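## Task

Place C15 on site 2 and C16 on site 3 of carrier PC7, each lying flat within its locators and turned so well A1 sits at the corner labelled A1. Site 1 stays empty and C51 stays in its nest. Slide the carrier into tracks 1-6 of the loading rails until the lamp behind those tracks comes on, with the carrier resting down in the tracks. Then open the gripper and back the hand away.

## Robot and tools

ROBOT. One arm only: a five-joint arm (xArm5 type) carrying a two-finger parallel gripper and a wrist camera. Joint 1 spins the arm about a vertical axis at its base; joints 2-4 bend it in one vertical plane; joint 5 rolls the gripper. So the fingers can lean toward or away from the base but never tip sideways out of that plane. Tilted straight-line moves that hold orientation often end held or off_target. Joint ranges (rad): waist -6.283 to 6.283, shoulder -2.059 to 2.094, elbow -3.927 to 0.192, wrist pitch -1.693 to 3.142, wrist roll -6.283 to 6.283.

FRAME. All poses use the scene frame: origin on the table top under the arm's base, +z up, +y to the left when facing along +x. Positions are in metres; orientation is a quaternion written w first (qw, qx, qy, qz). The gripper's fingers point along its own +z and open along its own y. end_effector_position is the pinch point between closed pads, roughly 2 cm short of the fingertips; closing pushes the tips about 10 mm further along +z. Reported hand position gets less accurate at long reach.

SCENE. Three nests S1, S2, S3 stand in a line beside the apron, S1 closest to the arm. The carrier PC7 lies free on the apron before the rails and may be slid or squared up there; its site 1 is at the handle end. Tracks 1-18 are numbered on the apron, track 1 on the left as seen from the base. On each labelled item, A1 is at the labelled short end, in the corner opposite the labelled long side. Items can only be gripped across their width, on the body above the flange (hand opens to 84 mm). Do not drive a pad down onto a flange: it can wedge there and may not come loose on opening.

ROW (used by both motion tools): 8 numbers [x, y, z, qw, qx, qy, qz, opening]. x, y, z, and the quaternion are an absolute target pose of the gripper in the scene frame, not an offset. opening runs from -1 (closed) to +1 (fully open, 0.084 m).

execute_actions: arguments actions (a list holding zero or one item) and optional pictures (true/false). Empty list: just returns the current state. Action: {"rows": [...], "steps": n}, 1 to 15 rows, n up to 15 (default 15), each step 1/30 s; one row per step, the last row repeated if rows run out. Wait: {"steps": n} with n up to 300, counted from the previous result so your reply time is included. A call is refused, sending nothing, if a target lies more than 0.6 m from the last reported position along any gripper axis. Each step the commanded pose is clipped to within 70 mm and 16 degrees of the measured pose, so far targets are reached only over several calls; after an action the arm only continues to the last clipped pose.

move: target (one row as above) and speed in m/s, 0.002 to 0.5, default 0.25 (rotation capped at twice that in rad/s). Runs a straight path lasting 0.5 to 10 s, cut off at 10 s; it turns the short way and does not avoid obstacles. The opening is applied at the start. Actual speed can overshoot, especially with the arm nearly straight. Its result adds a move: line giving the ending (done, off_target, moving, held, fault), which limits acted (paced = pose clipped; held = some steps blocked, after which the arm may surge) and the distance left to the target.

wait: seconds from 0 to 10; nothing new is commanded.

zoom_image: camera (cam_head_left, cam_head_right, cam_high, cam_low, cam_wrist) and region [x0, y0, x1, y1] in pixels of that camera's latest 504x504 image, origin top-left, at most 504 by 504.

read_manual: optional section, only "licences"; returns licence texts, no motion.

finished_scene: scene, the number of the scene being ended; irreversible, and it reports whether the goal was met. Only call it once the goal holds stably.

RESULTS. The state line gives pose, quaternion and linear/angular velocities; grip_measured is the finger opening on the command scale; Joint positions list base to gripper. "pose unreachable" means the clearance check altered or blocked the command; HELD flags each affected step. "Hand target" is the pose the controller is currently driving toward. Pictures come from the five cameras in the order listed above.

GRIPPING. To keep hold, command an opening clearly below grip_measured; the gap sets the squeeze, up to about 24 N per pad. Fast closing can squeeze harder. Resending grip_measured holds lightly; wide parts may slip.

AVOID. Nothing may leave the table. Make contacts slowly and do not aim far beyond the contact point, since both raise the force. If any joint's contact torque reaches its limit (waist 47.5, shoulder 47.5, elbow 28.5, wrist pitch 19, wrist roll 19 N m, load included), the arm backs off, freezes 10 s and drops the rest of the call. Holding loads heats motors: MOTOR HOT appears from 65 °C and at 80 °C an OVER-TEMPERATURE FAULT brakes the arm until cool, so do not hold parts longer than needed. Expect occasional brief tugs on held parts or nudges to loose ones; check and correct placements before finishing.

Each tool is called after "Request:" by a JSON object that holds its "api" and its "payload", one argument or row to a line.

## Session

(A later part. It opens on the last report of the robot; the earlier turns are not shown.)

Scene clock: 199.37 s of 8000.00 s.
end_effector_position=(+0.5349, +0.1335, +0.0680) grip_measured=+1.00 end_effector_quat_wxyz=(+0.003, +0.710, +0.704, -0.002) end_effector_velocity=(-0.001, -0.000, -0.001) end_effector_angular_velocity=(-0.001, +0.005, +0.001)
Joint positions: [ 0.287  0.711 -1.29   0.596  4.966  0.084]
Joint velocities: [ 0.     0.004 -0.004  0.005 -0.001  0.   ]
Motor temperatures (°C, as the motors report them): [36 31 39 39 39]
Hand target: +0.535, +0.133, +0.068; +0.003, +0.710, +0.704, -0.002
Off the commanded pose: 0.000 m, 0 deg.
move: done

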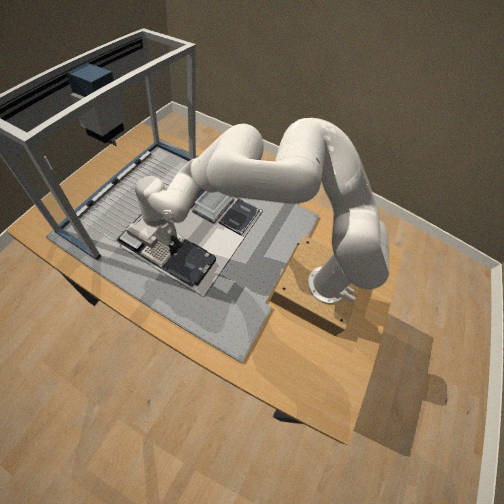

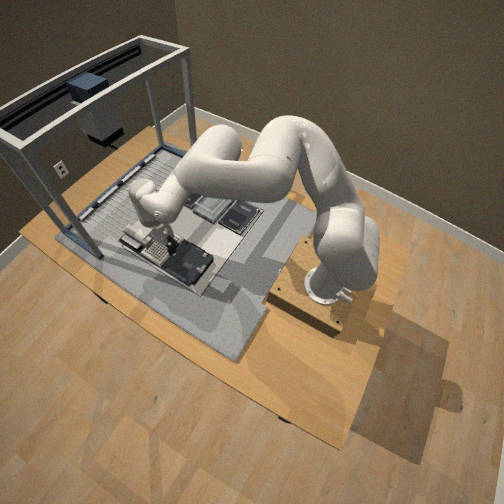

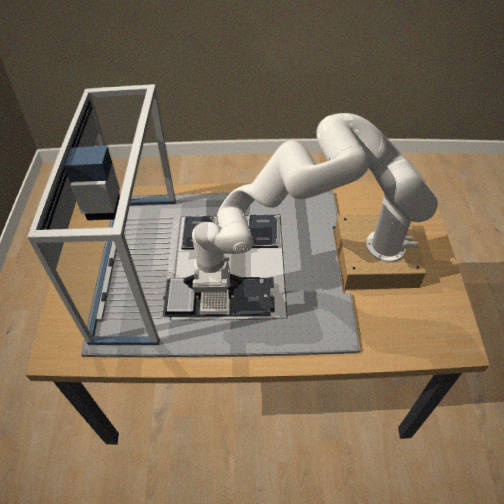

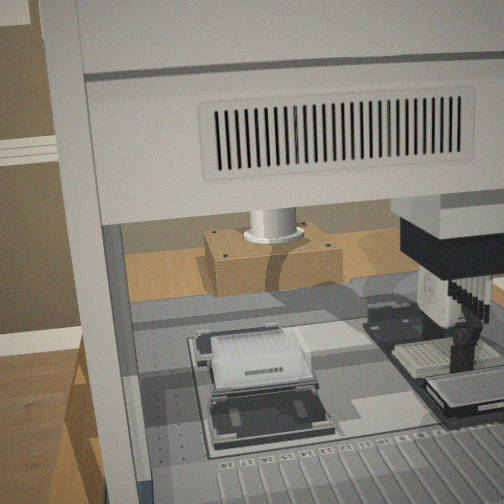

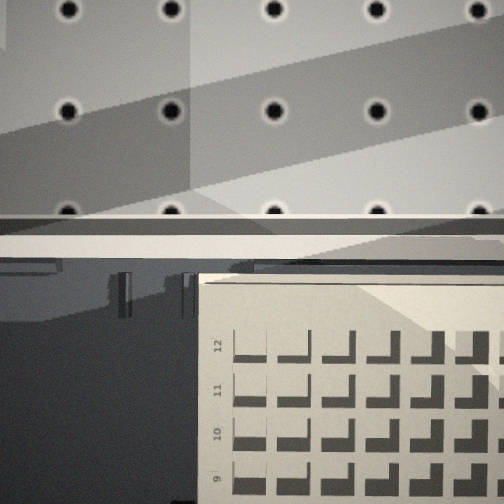

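Request:
{"api": "move", "payload": {
  "target": [0.575,0.1335,0.068,0,0.7102,0.704,0,1],
  "speed": 0.02
}}

Request:
{"api": "zoom_image", "payload": {
  "camera": "cam_low",
  "region": [364,350,504,490]
}}

Request:
{"api": "zoom_image", "payload": {
  "camera": "cam_high",
  "region": [90,240,230,350]
}}

Scene clock: 204.63 s of 8000.00 s.
end_effector_position=(+0.5749, +0.1335, +0.0680) grip_measured=+1.00 end_effector_quat_wxyz=(+0.003, +0.710, +0.704, -0.002) end_effector_velocity=(+0.001, -0.000, -0.000) end_effector_angular_velocity=(-0.001, +0.003, -0.001)
Joint positions: [ 0.271  0.816 -1.487  0.687  4.95   0.084]
Joint velocities: [-0.     0.004 -0.007  0.007  0.     0.   ]
Motor temperatures (°C, as the motors report them): [36 31 39 39 39]
Hand target: +0.575, +0.133, +0.068; +0.003, +0.710, +0.704, -0.002
Off the commanded pose: 0.000 m, 0 deg.
move: done

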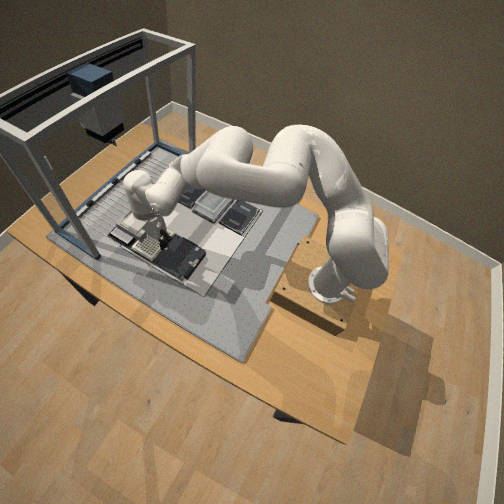

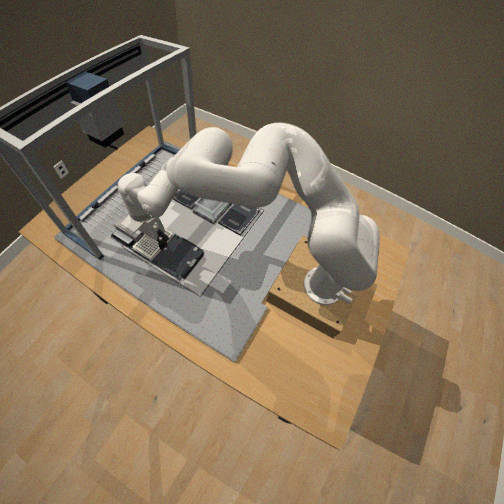

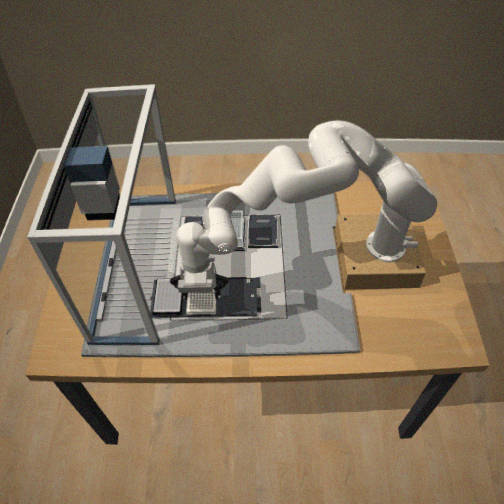

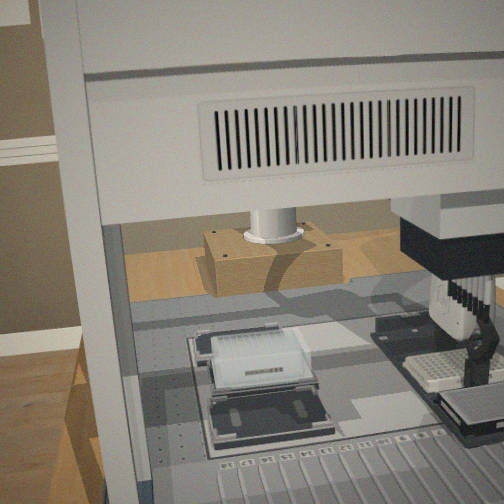

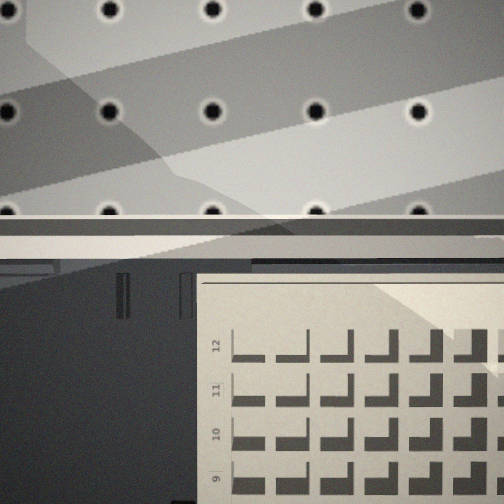

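Region (364, 350, 504, 490) of cam_low's 504x504 image, scaled by 3.600, with more detail than that image has.

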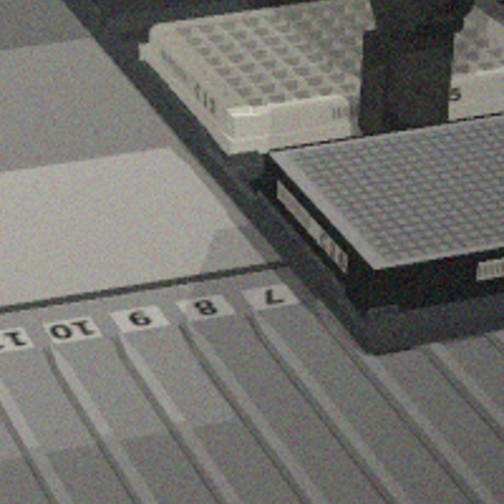

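Region (90, 240, 230, 350) of cam_high's 504x504 image, scaled by 3.600, with more detail than that image has; it fills the top 396 rows of this view, and the rest is white.

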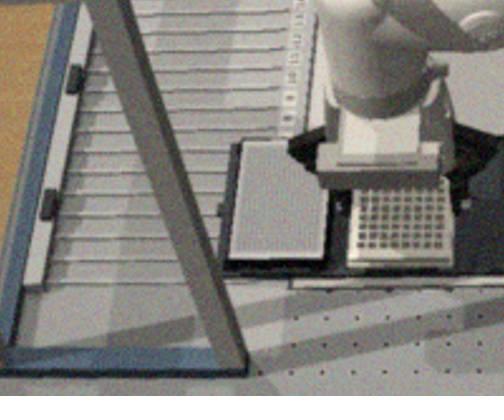

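Request:
{"api": "move", "payload": {
  "target": [0.598,0.1335,0.068,0,0.7102,0.704,0,1],
  "speed": 0.02
}}

Request:
{"api": "move", "payload": {
  "target": [0.598,0.1085,0.072,0,0.7102,0.704,0,1],
  "speed": 0.012
}}

Request:
{"api": "zoom_image", "payload": {
  "camera": "cam_high",
  "region": [110,230,250,340]
}}

Scene clock: 209.53 s of 8000.00 s.
end_effector_position=(+0.5980, +0.1335, +0.0680) grip_measured=+1.00 end_effector_quat_wxyz=(+0.003, +0.710, +0.704, -0.002) end_effector_velocity=(-0.000, -0.000, -0.000) end_effector_angular_velocity=(-0.001, +0.003, +0.000)
Joint positions: [ 0.262  0.883 -1.613  0.746  4.941  0.084]
Joint velocities: [-0.     0.003 -0.004  0.005 -0.     0.   ]
Motor temperatures (°C, as the motors report them): [36 32 40 39 39]
Hand target: +0.598, +0.133, +0.068; +0.003, +0.710, +0.704, -0.002
Off the commanded pose: 0.000 m, 0 deg.
After step 90, 0.47 s passed at rest.
move: done

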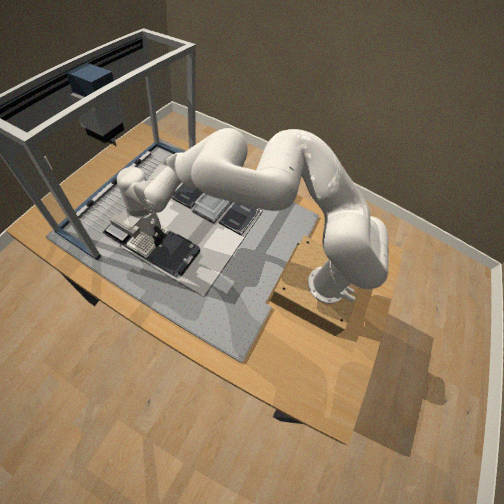

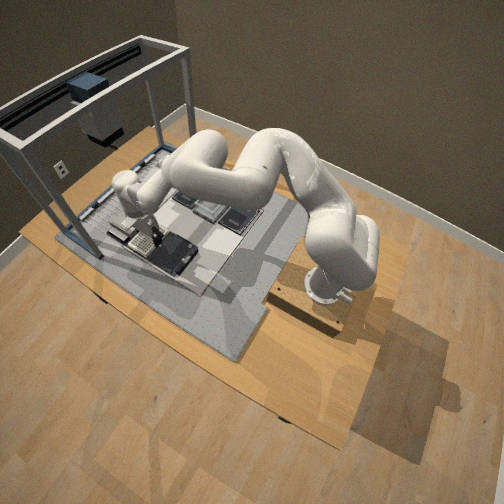

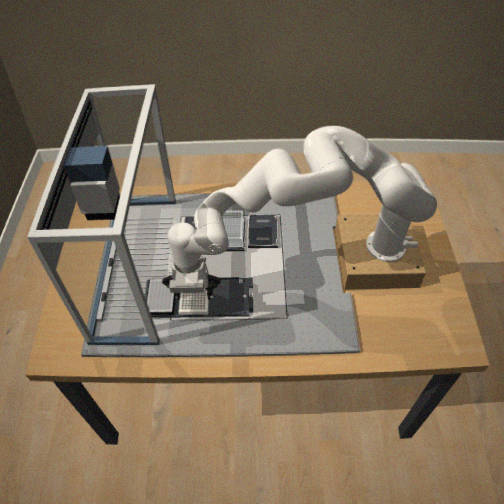

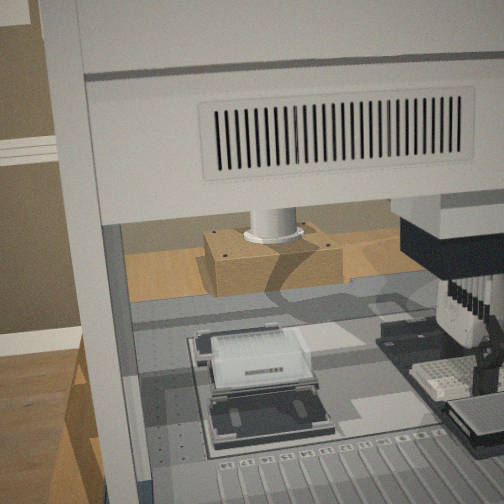

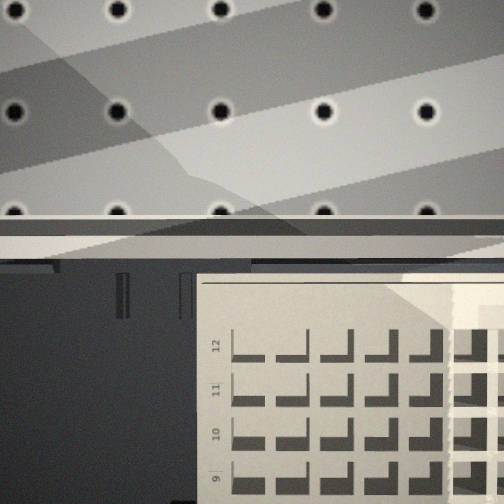

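Scene clock: 211.87 s of 8000.00 s.
end_effector_position=(+0.5980, +0.1086, +0.0720) grip_measured=+1.00 end_effector_quat_wxyz=(+0.002, +0.710, +0.704, -0.002) end_effector_velocity=(-0.001, -0.001, -0.000) end_effector_angular_velocity=(-0.000, +0.003, +0.002)
Joint positions: [ 0.222  0.86  -1.583  0.739  4.901  0.084]
Joint velocities: [-0.001 -0.001  0.002  0.001 -0.003  0.   ]
Motor temperatures (°C, as the motors report them): [36 32 40 39 39]
Hand target: +0.598, +0.109, +0.072; +0.002, +0.710, +0.704, -0.002
Off the commanded pose: 0.000 m, 0 deg.
move: done

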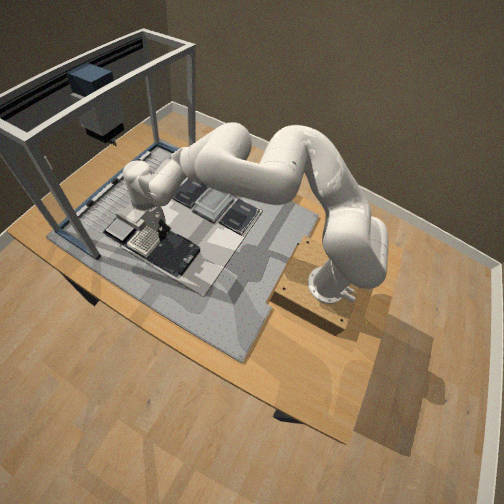

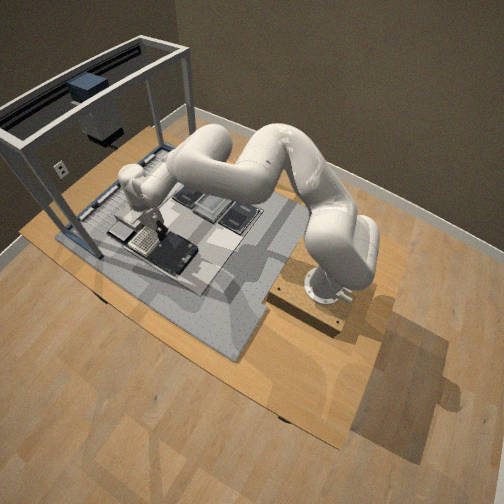

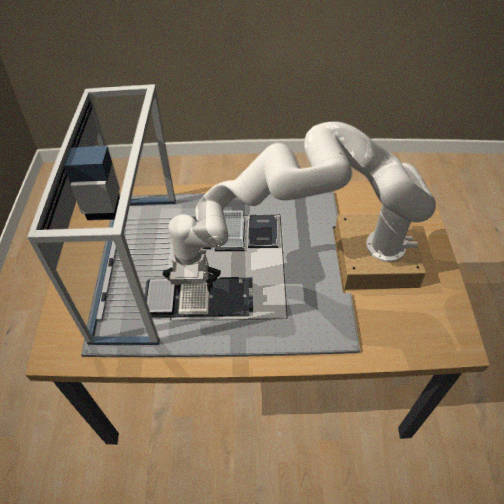

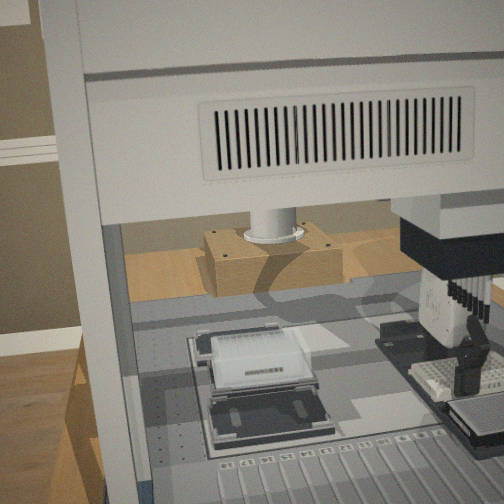

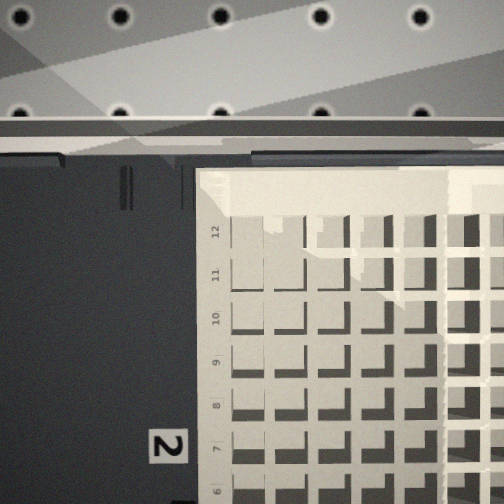

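Region (110, 230, 250, 340) of cam_high's 504x504 image, scaled by 3.600, with more detail than that image has; it fills the top 396 rows of this view, and the rest is white.

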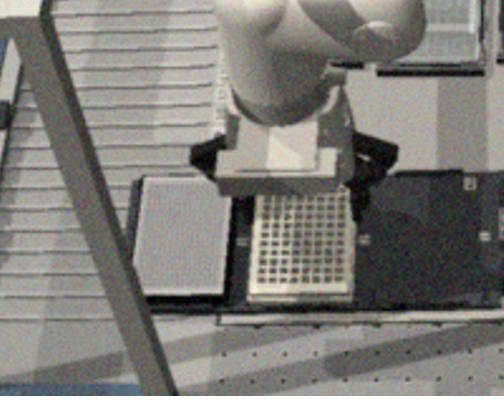

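Working: the hand slid and the carrier stayed. Continue sliding while rising.

Request:
{"api": "move", "payload": {
  "target": [0.598,0.0885,0.077,0,0.7102,0.704,0,1],
  "speed": 0.012
}}

Request:
{"api": "zoom_image", "payload": {
  "camera": "cam_low",
  "region": [364,280,504,420]
}}

Scene clock: 215.50 s of 8000.00 s.
end_effector_position=(+0.5981, +0.0885, +0.0771) grip_measured=+1.00 end_effector_quat_wxyz=(+0.002, +0.710, +0.704, -0.001) end_effector_velocity=(-0.001, -0.000, -0.001) end_effector_angular_velocity=(-0.000, +0.003, +0.002)
Joint positions: [ 0.19   0.839 -1.562  0.739  4.869  0.084]
Joint velocities: [-0.    -0.     0.003 -0.    -0.002 -0.   ]
Motor temperatures (°C, as the motors report them): [36 32 40 39 39]
Hand target: +0.598, +0.089, +0.077; +0.002, +0.710, +0.704, -0.002
Off the commanded pose: 0.000 m, 0 deg.
move: done

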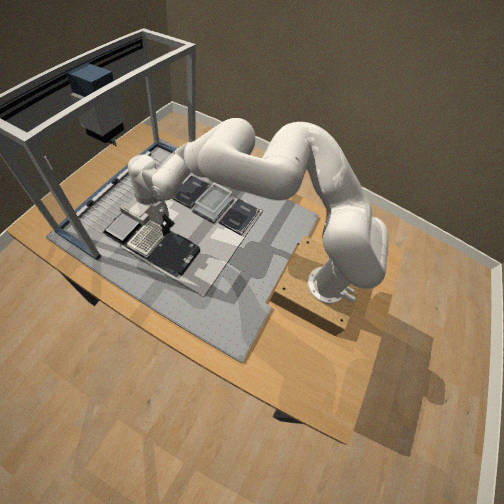

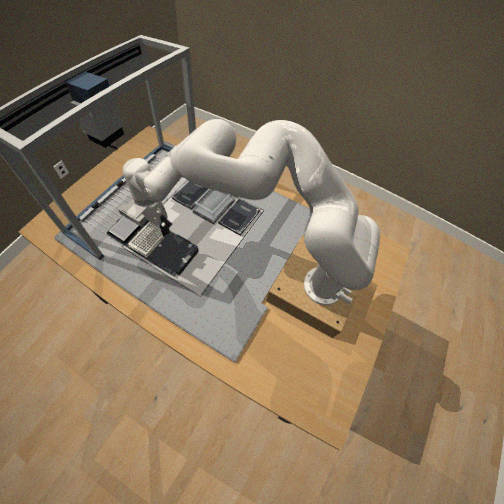

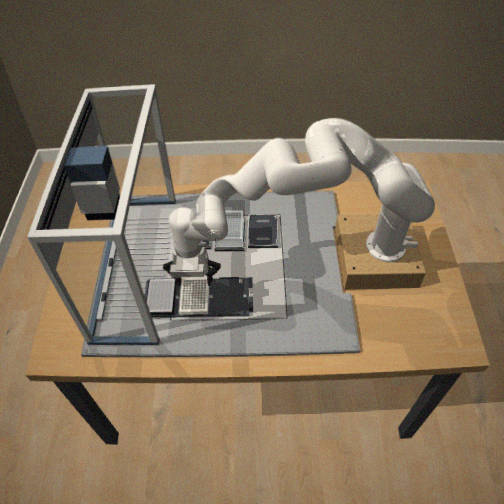

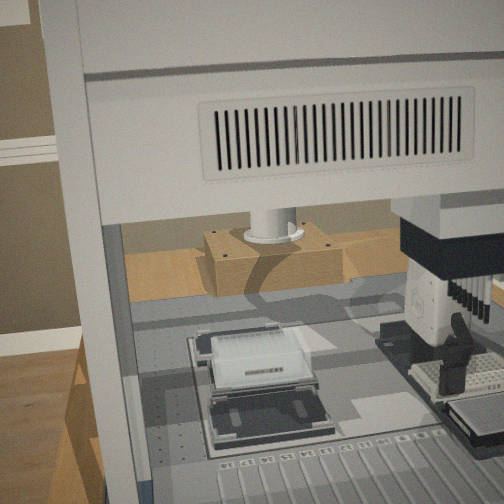

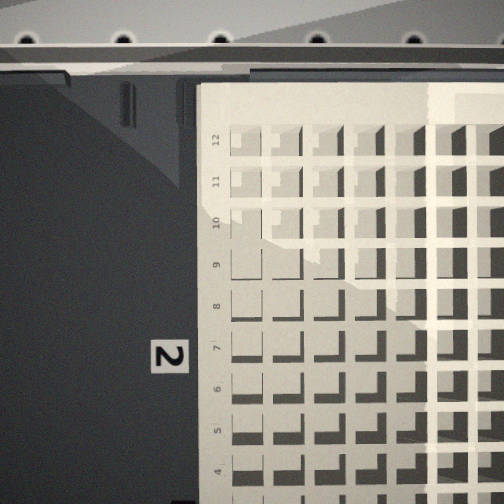

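Region (364, 280, 504, 420) of cam_low's 504x504 image, scaled by 3.600, with more detail than that image has.

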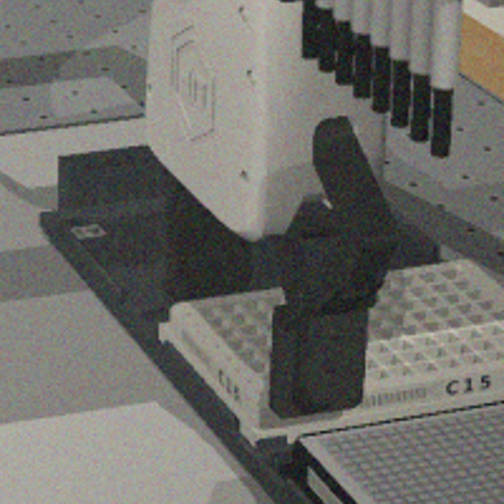

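Request:
{"api": "move", "payload": {
  "target": [0.598,0.08,0.092,0,0.7102,0.704,0,1],
  "speed": 0.012
}}

Request:
{"api": "move", "payload": {
  "target": [0.56,0.12,0.17,0,0.7102,0.704,0,1],
  "speed": 0.1
}}

Scene clock: 219.70 s of 8000.00 s.
end_effector_position=(+0.5980, +0.0800, +0.0920) grip_measured=+1.00 end_effector_quat_wxyz=(+0.002, +0.710, +0.704, -0.001) end_effector_velocity=(-0.002, -0.000, -0.000) end_effector_angular_velocity=(-0.001, +0.005, +0.001)
Joint positions: [ 0.176  0.805 -1.549  0.761  4.854  0.084]
Joint velocities: [-0.    -0.001  0.002  0.005 -0.001  0.   ]
Motor temperatures (°C, as the motors report them): [36 32 40 39 39]
Hand target: +0.598, +0.080, +0.092; +0.002, +0.710, +0.704, -0.001
Off the commanded pose: 0.000 m, 0 deg.
move: done

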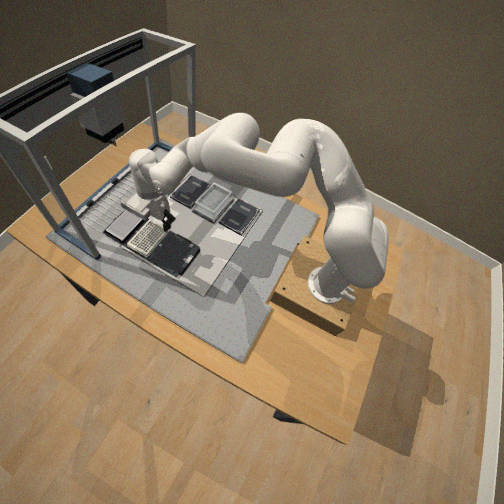

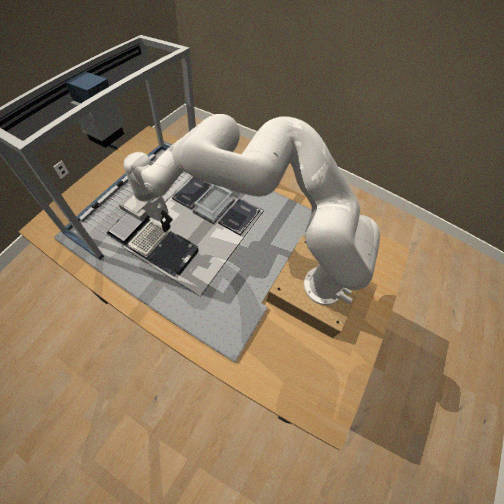

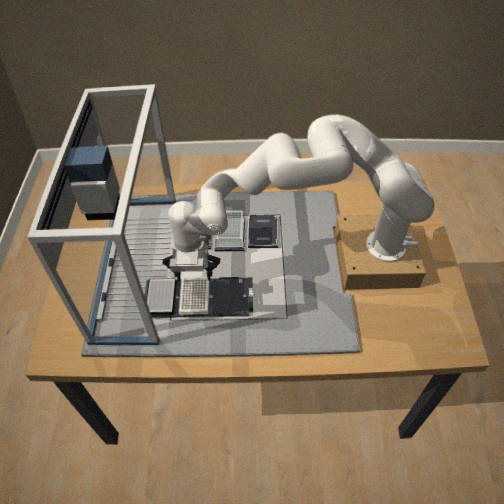

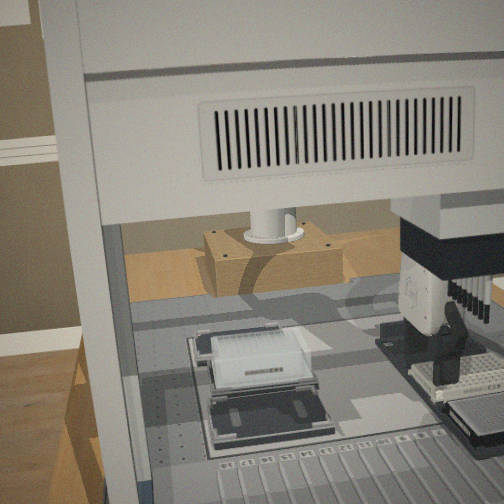

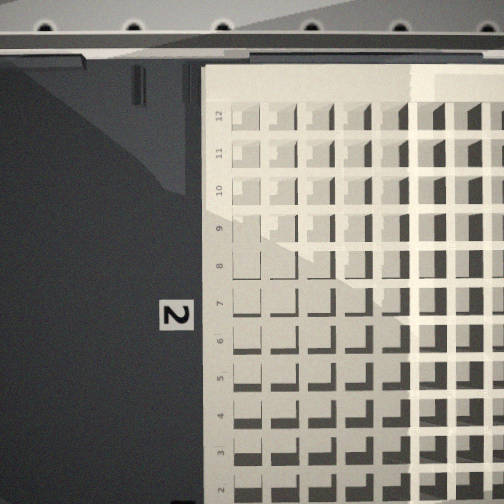

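Scene clock: 221.07 s of 8000.00 s.
end_effector_position=(+0.5599, +0.1198, +0.1695) grip_measured=+1.00 end_effector_quat_wxyz=(+0.002, +0.710, +0.704, -0.002) end_effector_velocity=(+0.001, +0.001, +0.002) end_effector_angular_velocity=(+0.001, -0.004, +0.001)
Joint positions: [ 0.252  0.563 -1.391  0.846  4.932  0.084]
Joint velocities: [ 0.001 -0.004 -0.    -0.     0.     0.   ]
Motor temperatures (°C, as the motors report them): [36 32 40 39 39]
Hand target: +0.560, +0.120, +0.170; +0.003, +0.710, +0.704, -0.002
Off the commanded pose: 0.001 m, 0 deg.
move: done

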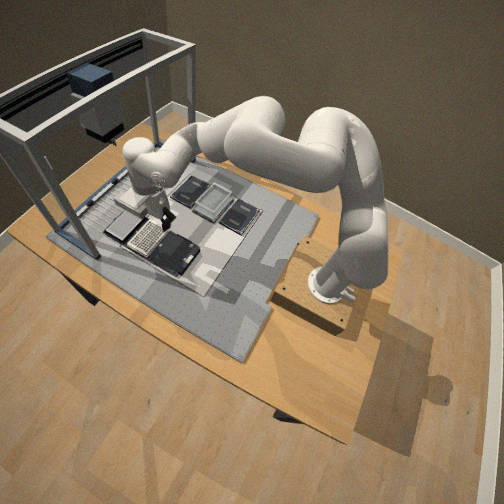

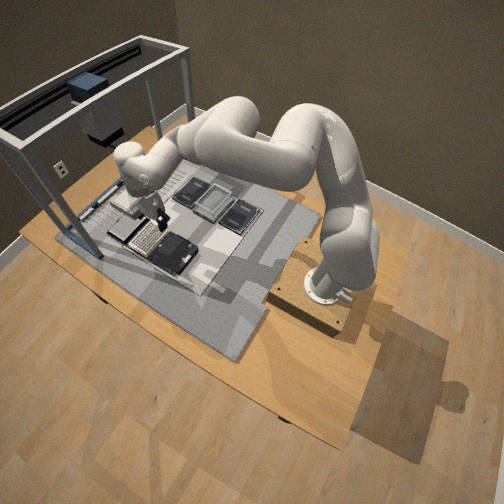

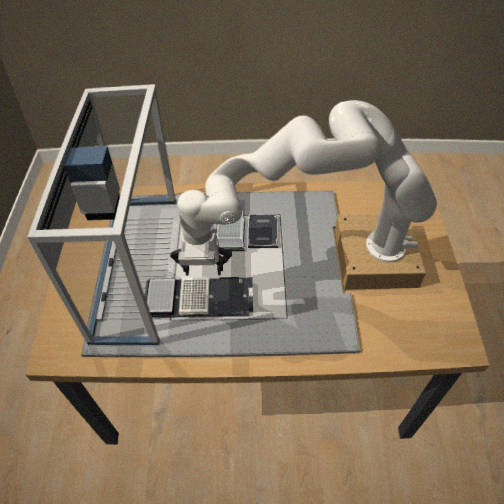

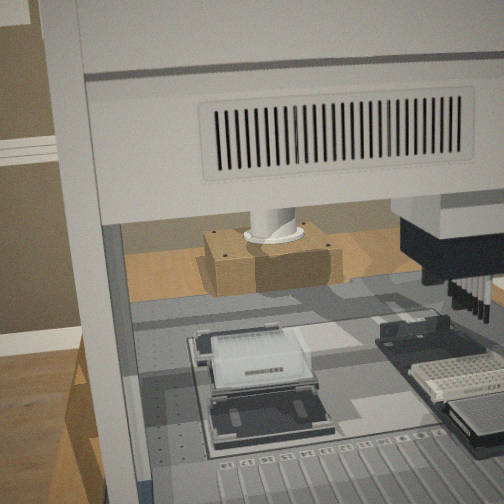

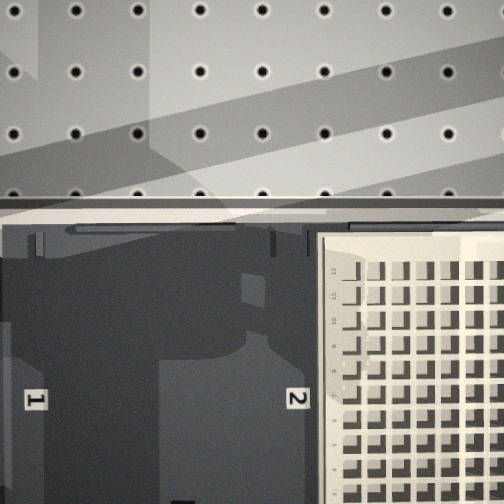

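Request:
{"api": "move", "payload": {
  "target": [0.37,0.131,0.13,0,1,0,0,-1],
  "speed": 0.2
}}

Request:
{"api": "move", "payload": {
  "target": [0.37,0.131,0.06,0,1,0,0,-1],
  "speed": 0.1
}}

Request:
{"api": "move", "payload": {
  "target": [0.505,0.131,0.06,0,1,0,0,-1],
  "speed": 0.035
}}

Scene clock: 228.83 s of 8000.00 s.
end_effector_position=(+0.3704, +0.1307, +0.1302) grip_measured=-1.00 end_effector_quat_wxyz=(+0.004, +0.986, +0.169, -0.001) end_effector_velocity=(-0.001, +0.000, -0.000) end_effector_angular_velocity=(+0.004, -0.012, +0.001)
Joint positions: [ 0.381  0.159 -0.628  0.487  6.282  0.   ]
Joint velocities: [ 0.001 -0.007  0.015 -0.02   0.     0.   ]
Motor temperatures (°C, as the motors report them): [36 32 40 39 39]
Hand target: +0.370, +0.131, +0.130; +0.004, +0.986, +0.169, -0.001
Off the commanded pose: 0.001 m, 19 deg; orientation clipped at the last step of the last action.
joint sent to its limit — the command would take joint 5 (wrist roll) past its upper limit, so that joint was sent only as far as its limit.
After step 90, 0.50 s passed at rest.
move: off_target; limits=paced

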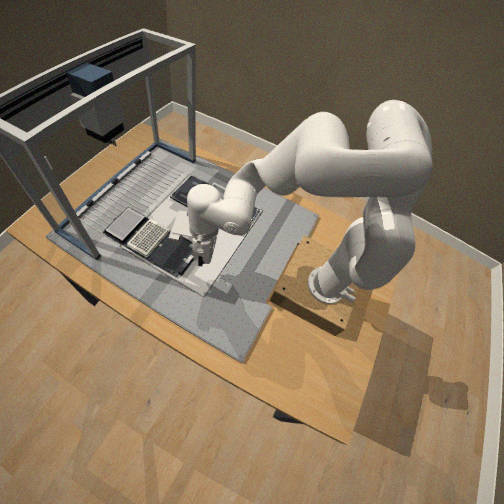

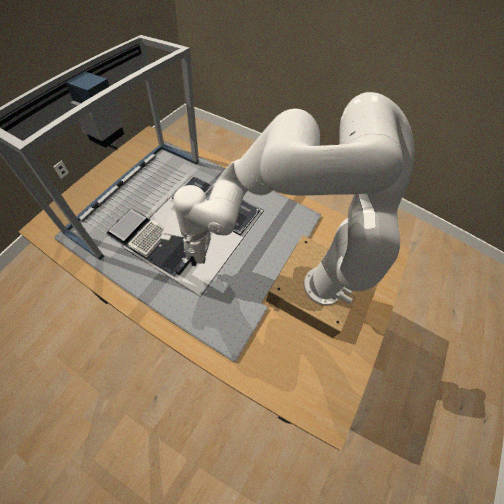

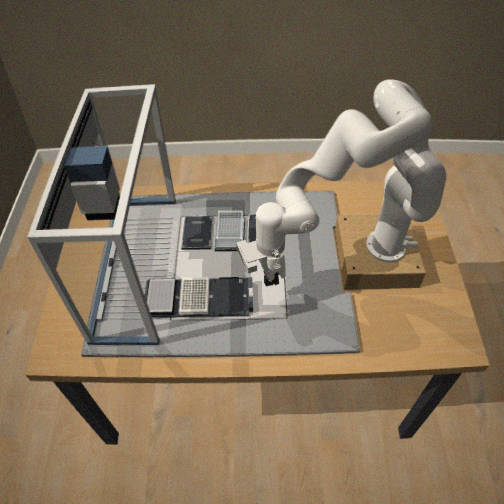

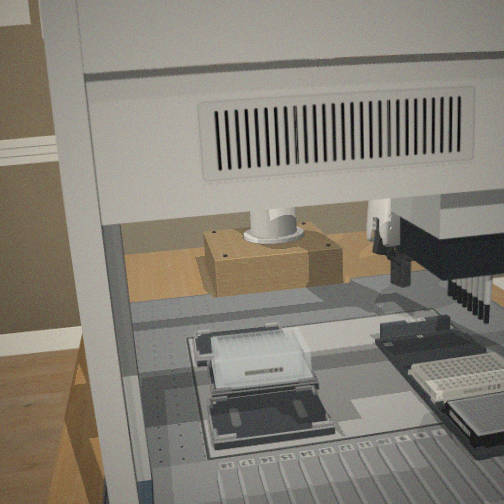

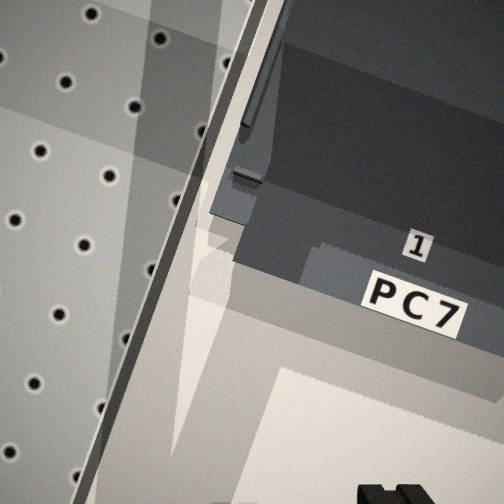

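Scene clock: 230.87 s of 8000.00 s.
end_effector_position=(+0.3707, +0.1306, +0.0610) grip_measured=-1.00 end_effector_quat_wxyz=(+0.004, +0.985, +0.170, +0.000) end_effector_velocity=(-0.000, -0.000, -0.001) end_effector_angular_velocity=(+0.003, -0.007, -0.001)
Joint positions: [ 0.382  0.387 -0.649  0.278  6.282  0.   ]
Joint velocities: [ 0.     0.001  0.006 -0.015  0.001  0.   ]
Motor temperatures (°C, as the motors report them): [36 32 40 39 39]
Hand target: +0.370, +0.130, +0.060; +0.004, +0.985, +0.170, -0.000
Off the commanded pose: 0.001 m, 20 deg; orientation clipped at the last step of the last action.
joint sent to its limit — the command would take joint 5 (wrist roll) past its upper limit, so that joint was sent only as far as its limit.
move: off_target; limits=paced

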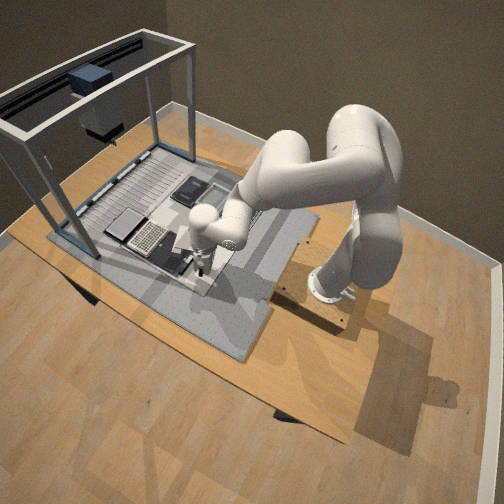

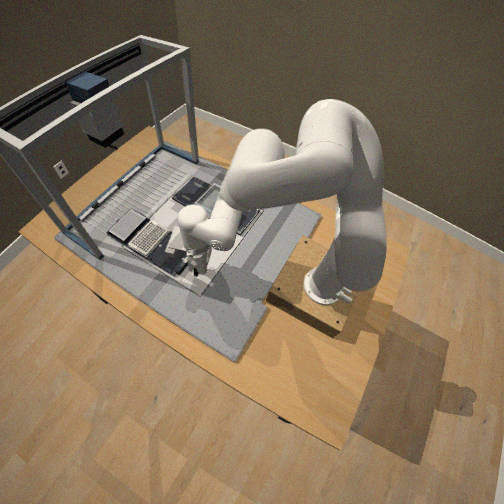

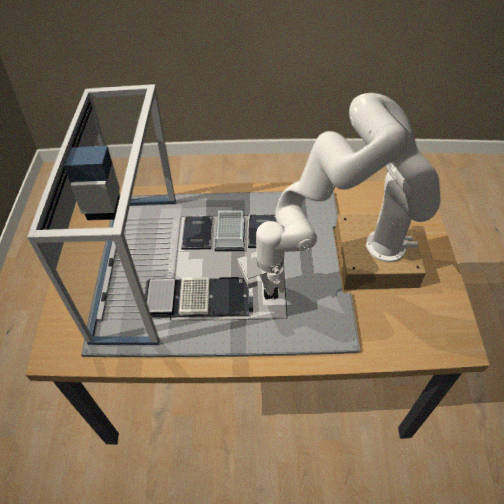

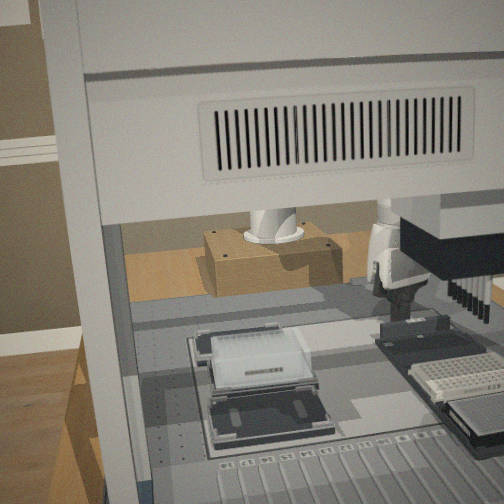

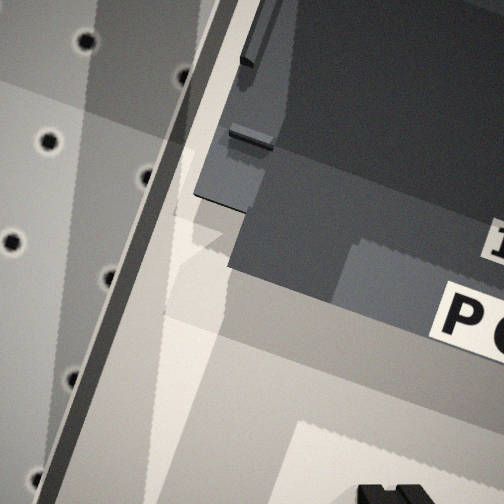

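Scene clock: 236.03 s of 8000.00 s.
end_effector_position=(+0.5054, +0.1308, +0.0610) grip_measured=-1.00 end_effector_quat_wxyz=(+0.003, +0.992, +0.127, +0.001) end_effector_velocity=(+0.001, -0.000, +0.000) end_effector_angular_velocity=(-0.002, +0.009, -0.001)
Joint positions: [ 0.296  0.656 -1.158  0.516  6.282  0.   ]
Joint velocities: [-0.001  0.006 -0.014  0.017  0.     0.   ]
Motor temperatures (°C, as the motors report them): [36 31 39 40 39]
Hand target: +0.505, +0.130, +0.060; +0.003, +0.992, +0.127, +0.000
Off the commanded pose: 0.001 m, 15 deg.
joint sent to its limit — the command would take joint 5 (wrist roll) past its upper limit, so that joint was sent only as far as its limit.
move: off_target

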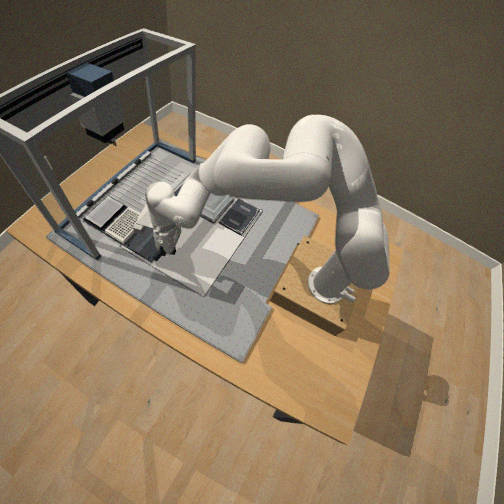

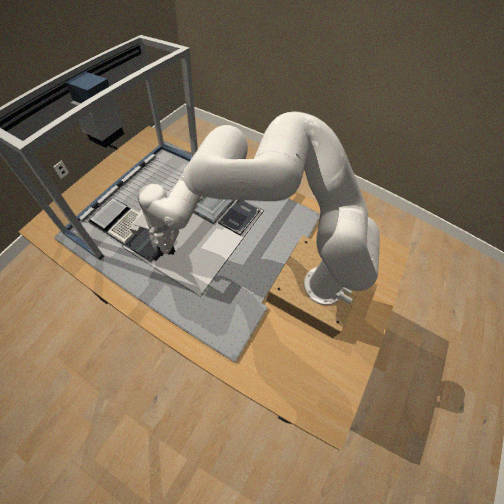

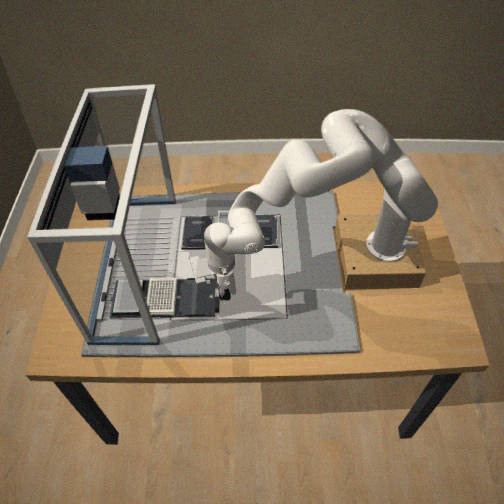

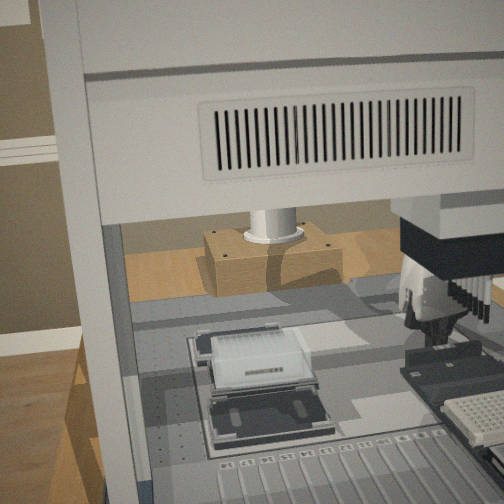

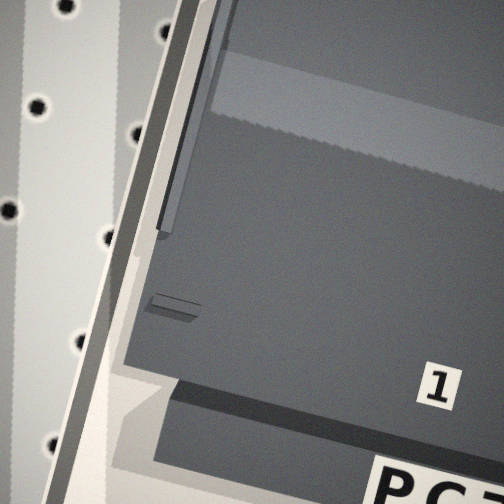

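Request:
{"api": "move", "payload": {
  "target": [0.525,0.131,0.06,0,0.992,0.127,0,-1],
  "speed": 0.015
}}

Request:
{"api": "zoom_image", "payload": {
  "camera": "cam_head_left",
  "region": [30,150,210,290]
}}

Scene clock: 239.17 s of 8000.00 s.
end_effector_position=(+0.5255, +0.1306, +0.0609) grip_measured=-1.00 end_effector_quat_wxyz=(+0.003, +0.992, +0.126, +0.001) end_effector_velocity=(+0.000, +0.000, +0.000) end_effector_angular_velocity=(-0.001, +0.003, +0.002)
Joint positions: [ 0.286  0.703 -1.247  0.559  6.274  0.   ]
Joint velocities: [ 0.001  0.001 -0.005  0.007 -0.001  0.   ]
Motor temperatures (°C, as the motors report them): [36 31 39 40 39]
Hand target: +0.525, +0.131, +0.060; +0.003, +0.992, +0.127, +0.000
Off the commanded pose: 0.001 m, 0 deg.
move: done

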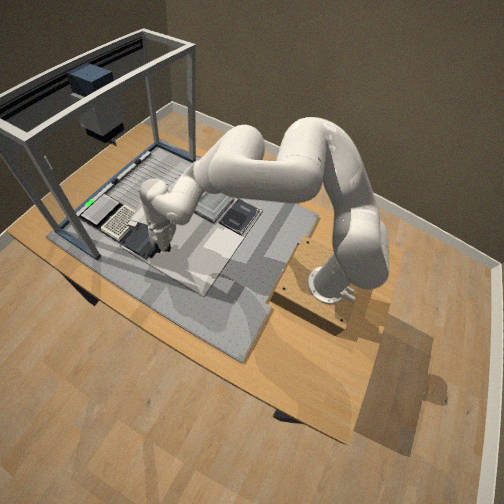

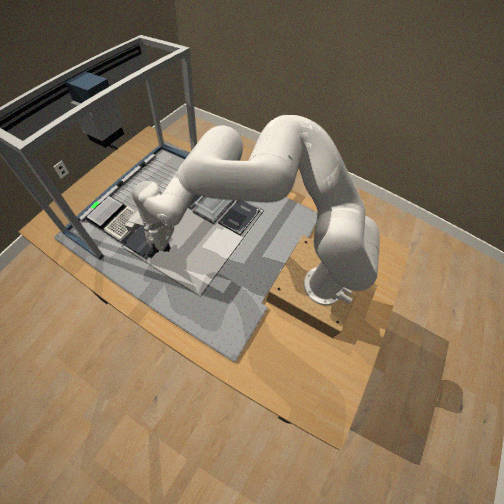

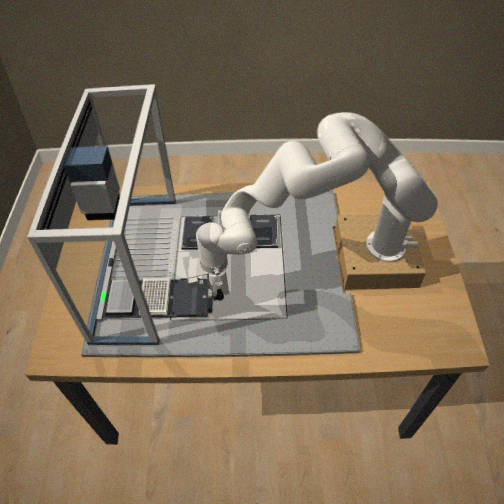

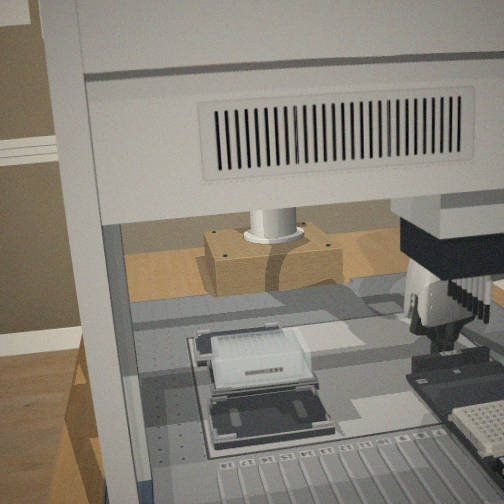

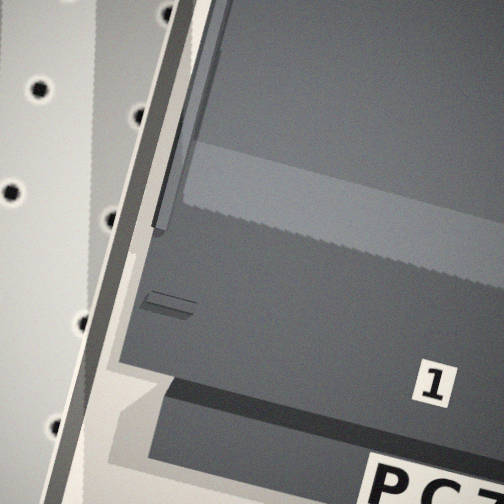

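Region (30, 150, 210, 290) of cam_head_left's 504x504 image, scaled by 2.800, with more detail than that image has.

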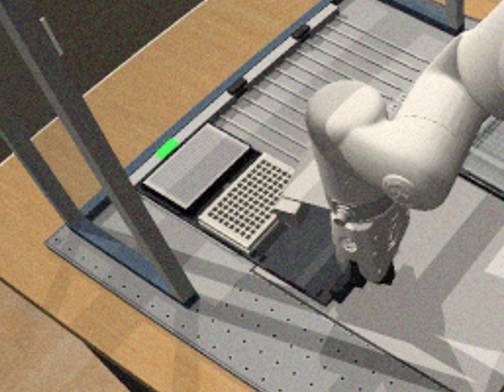

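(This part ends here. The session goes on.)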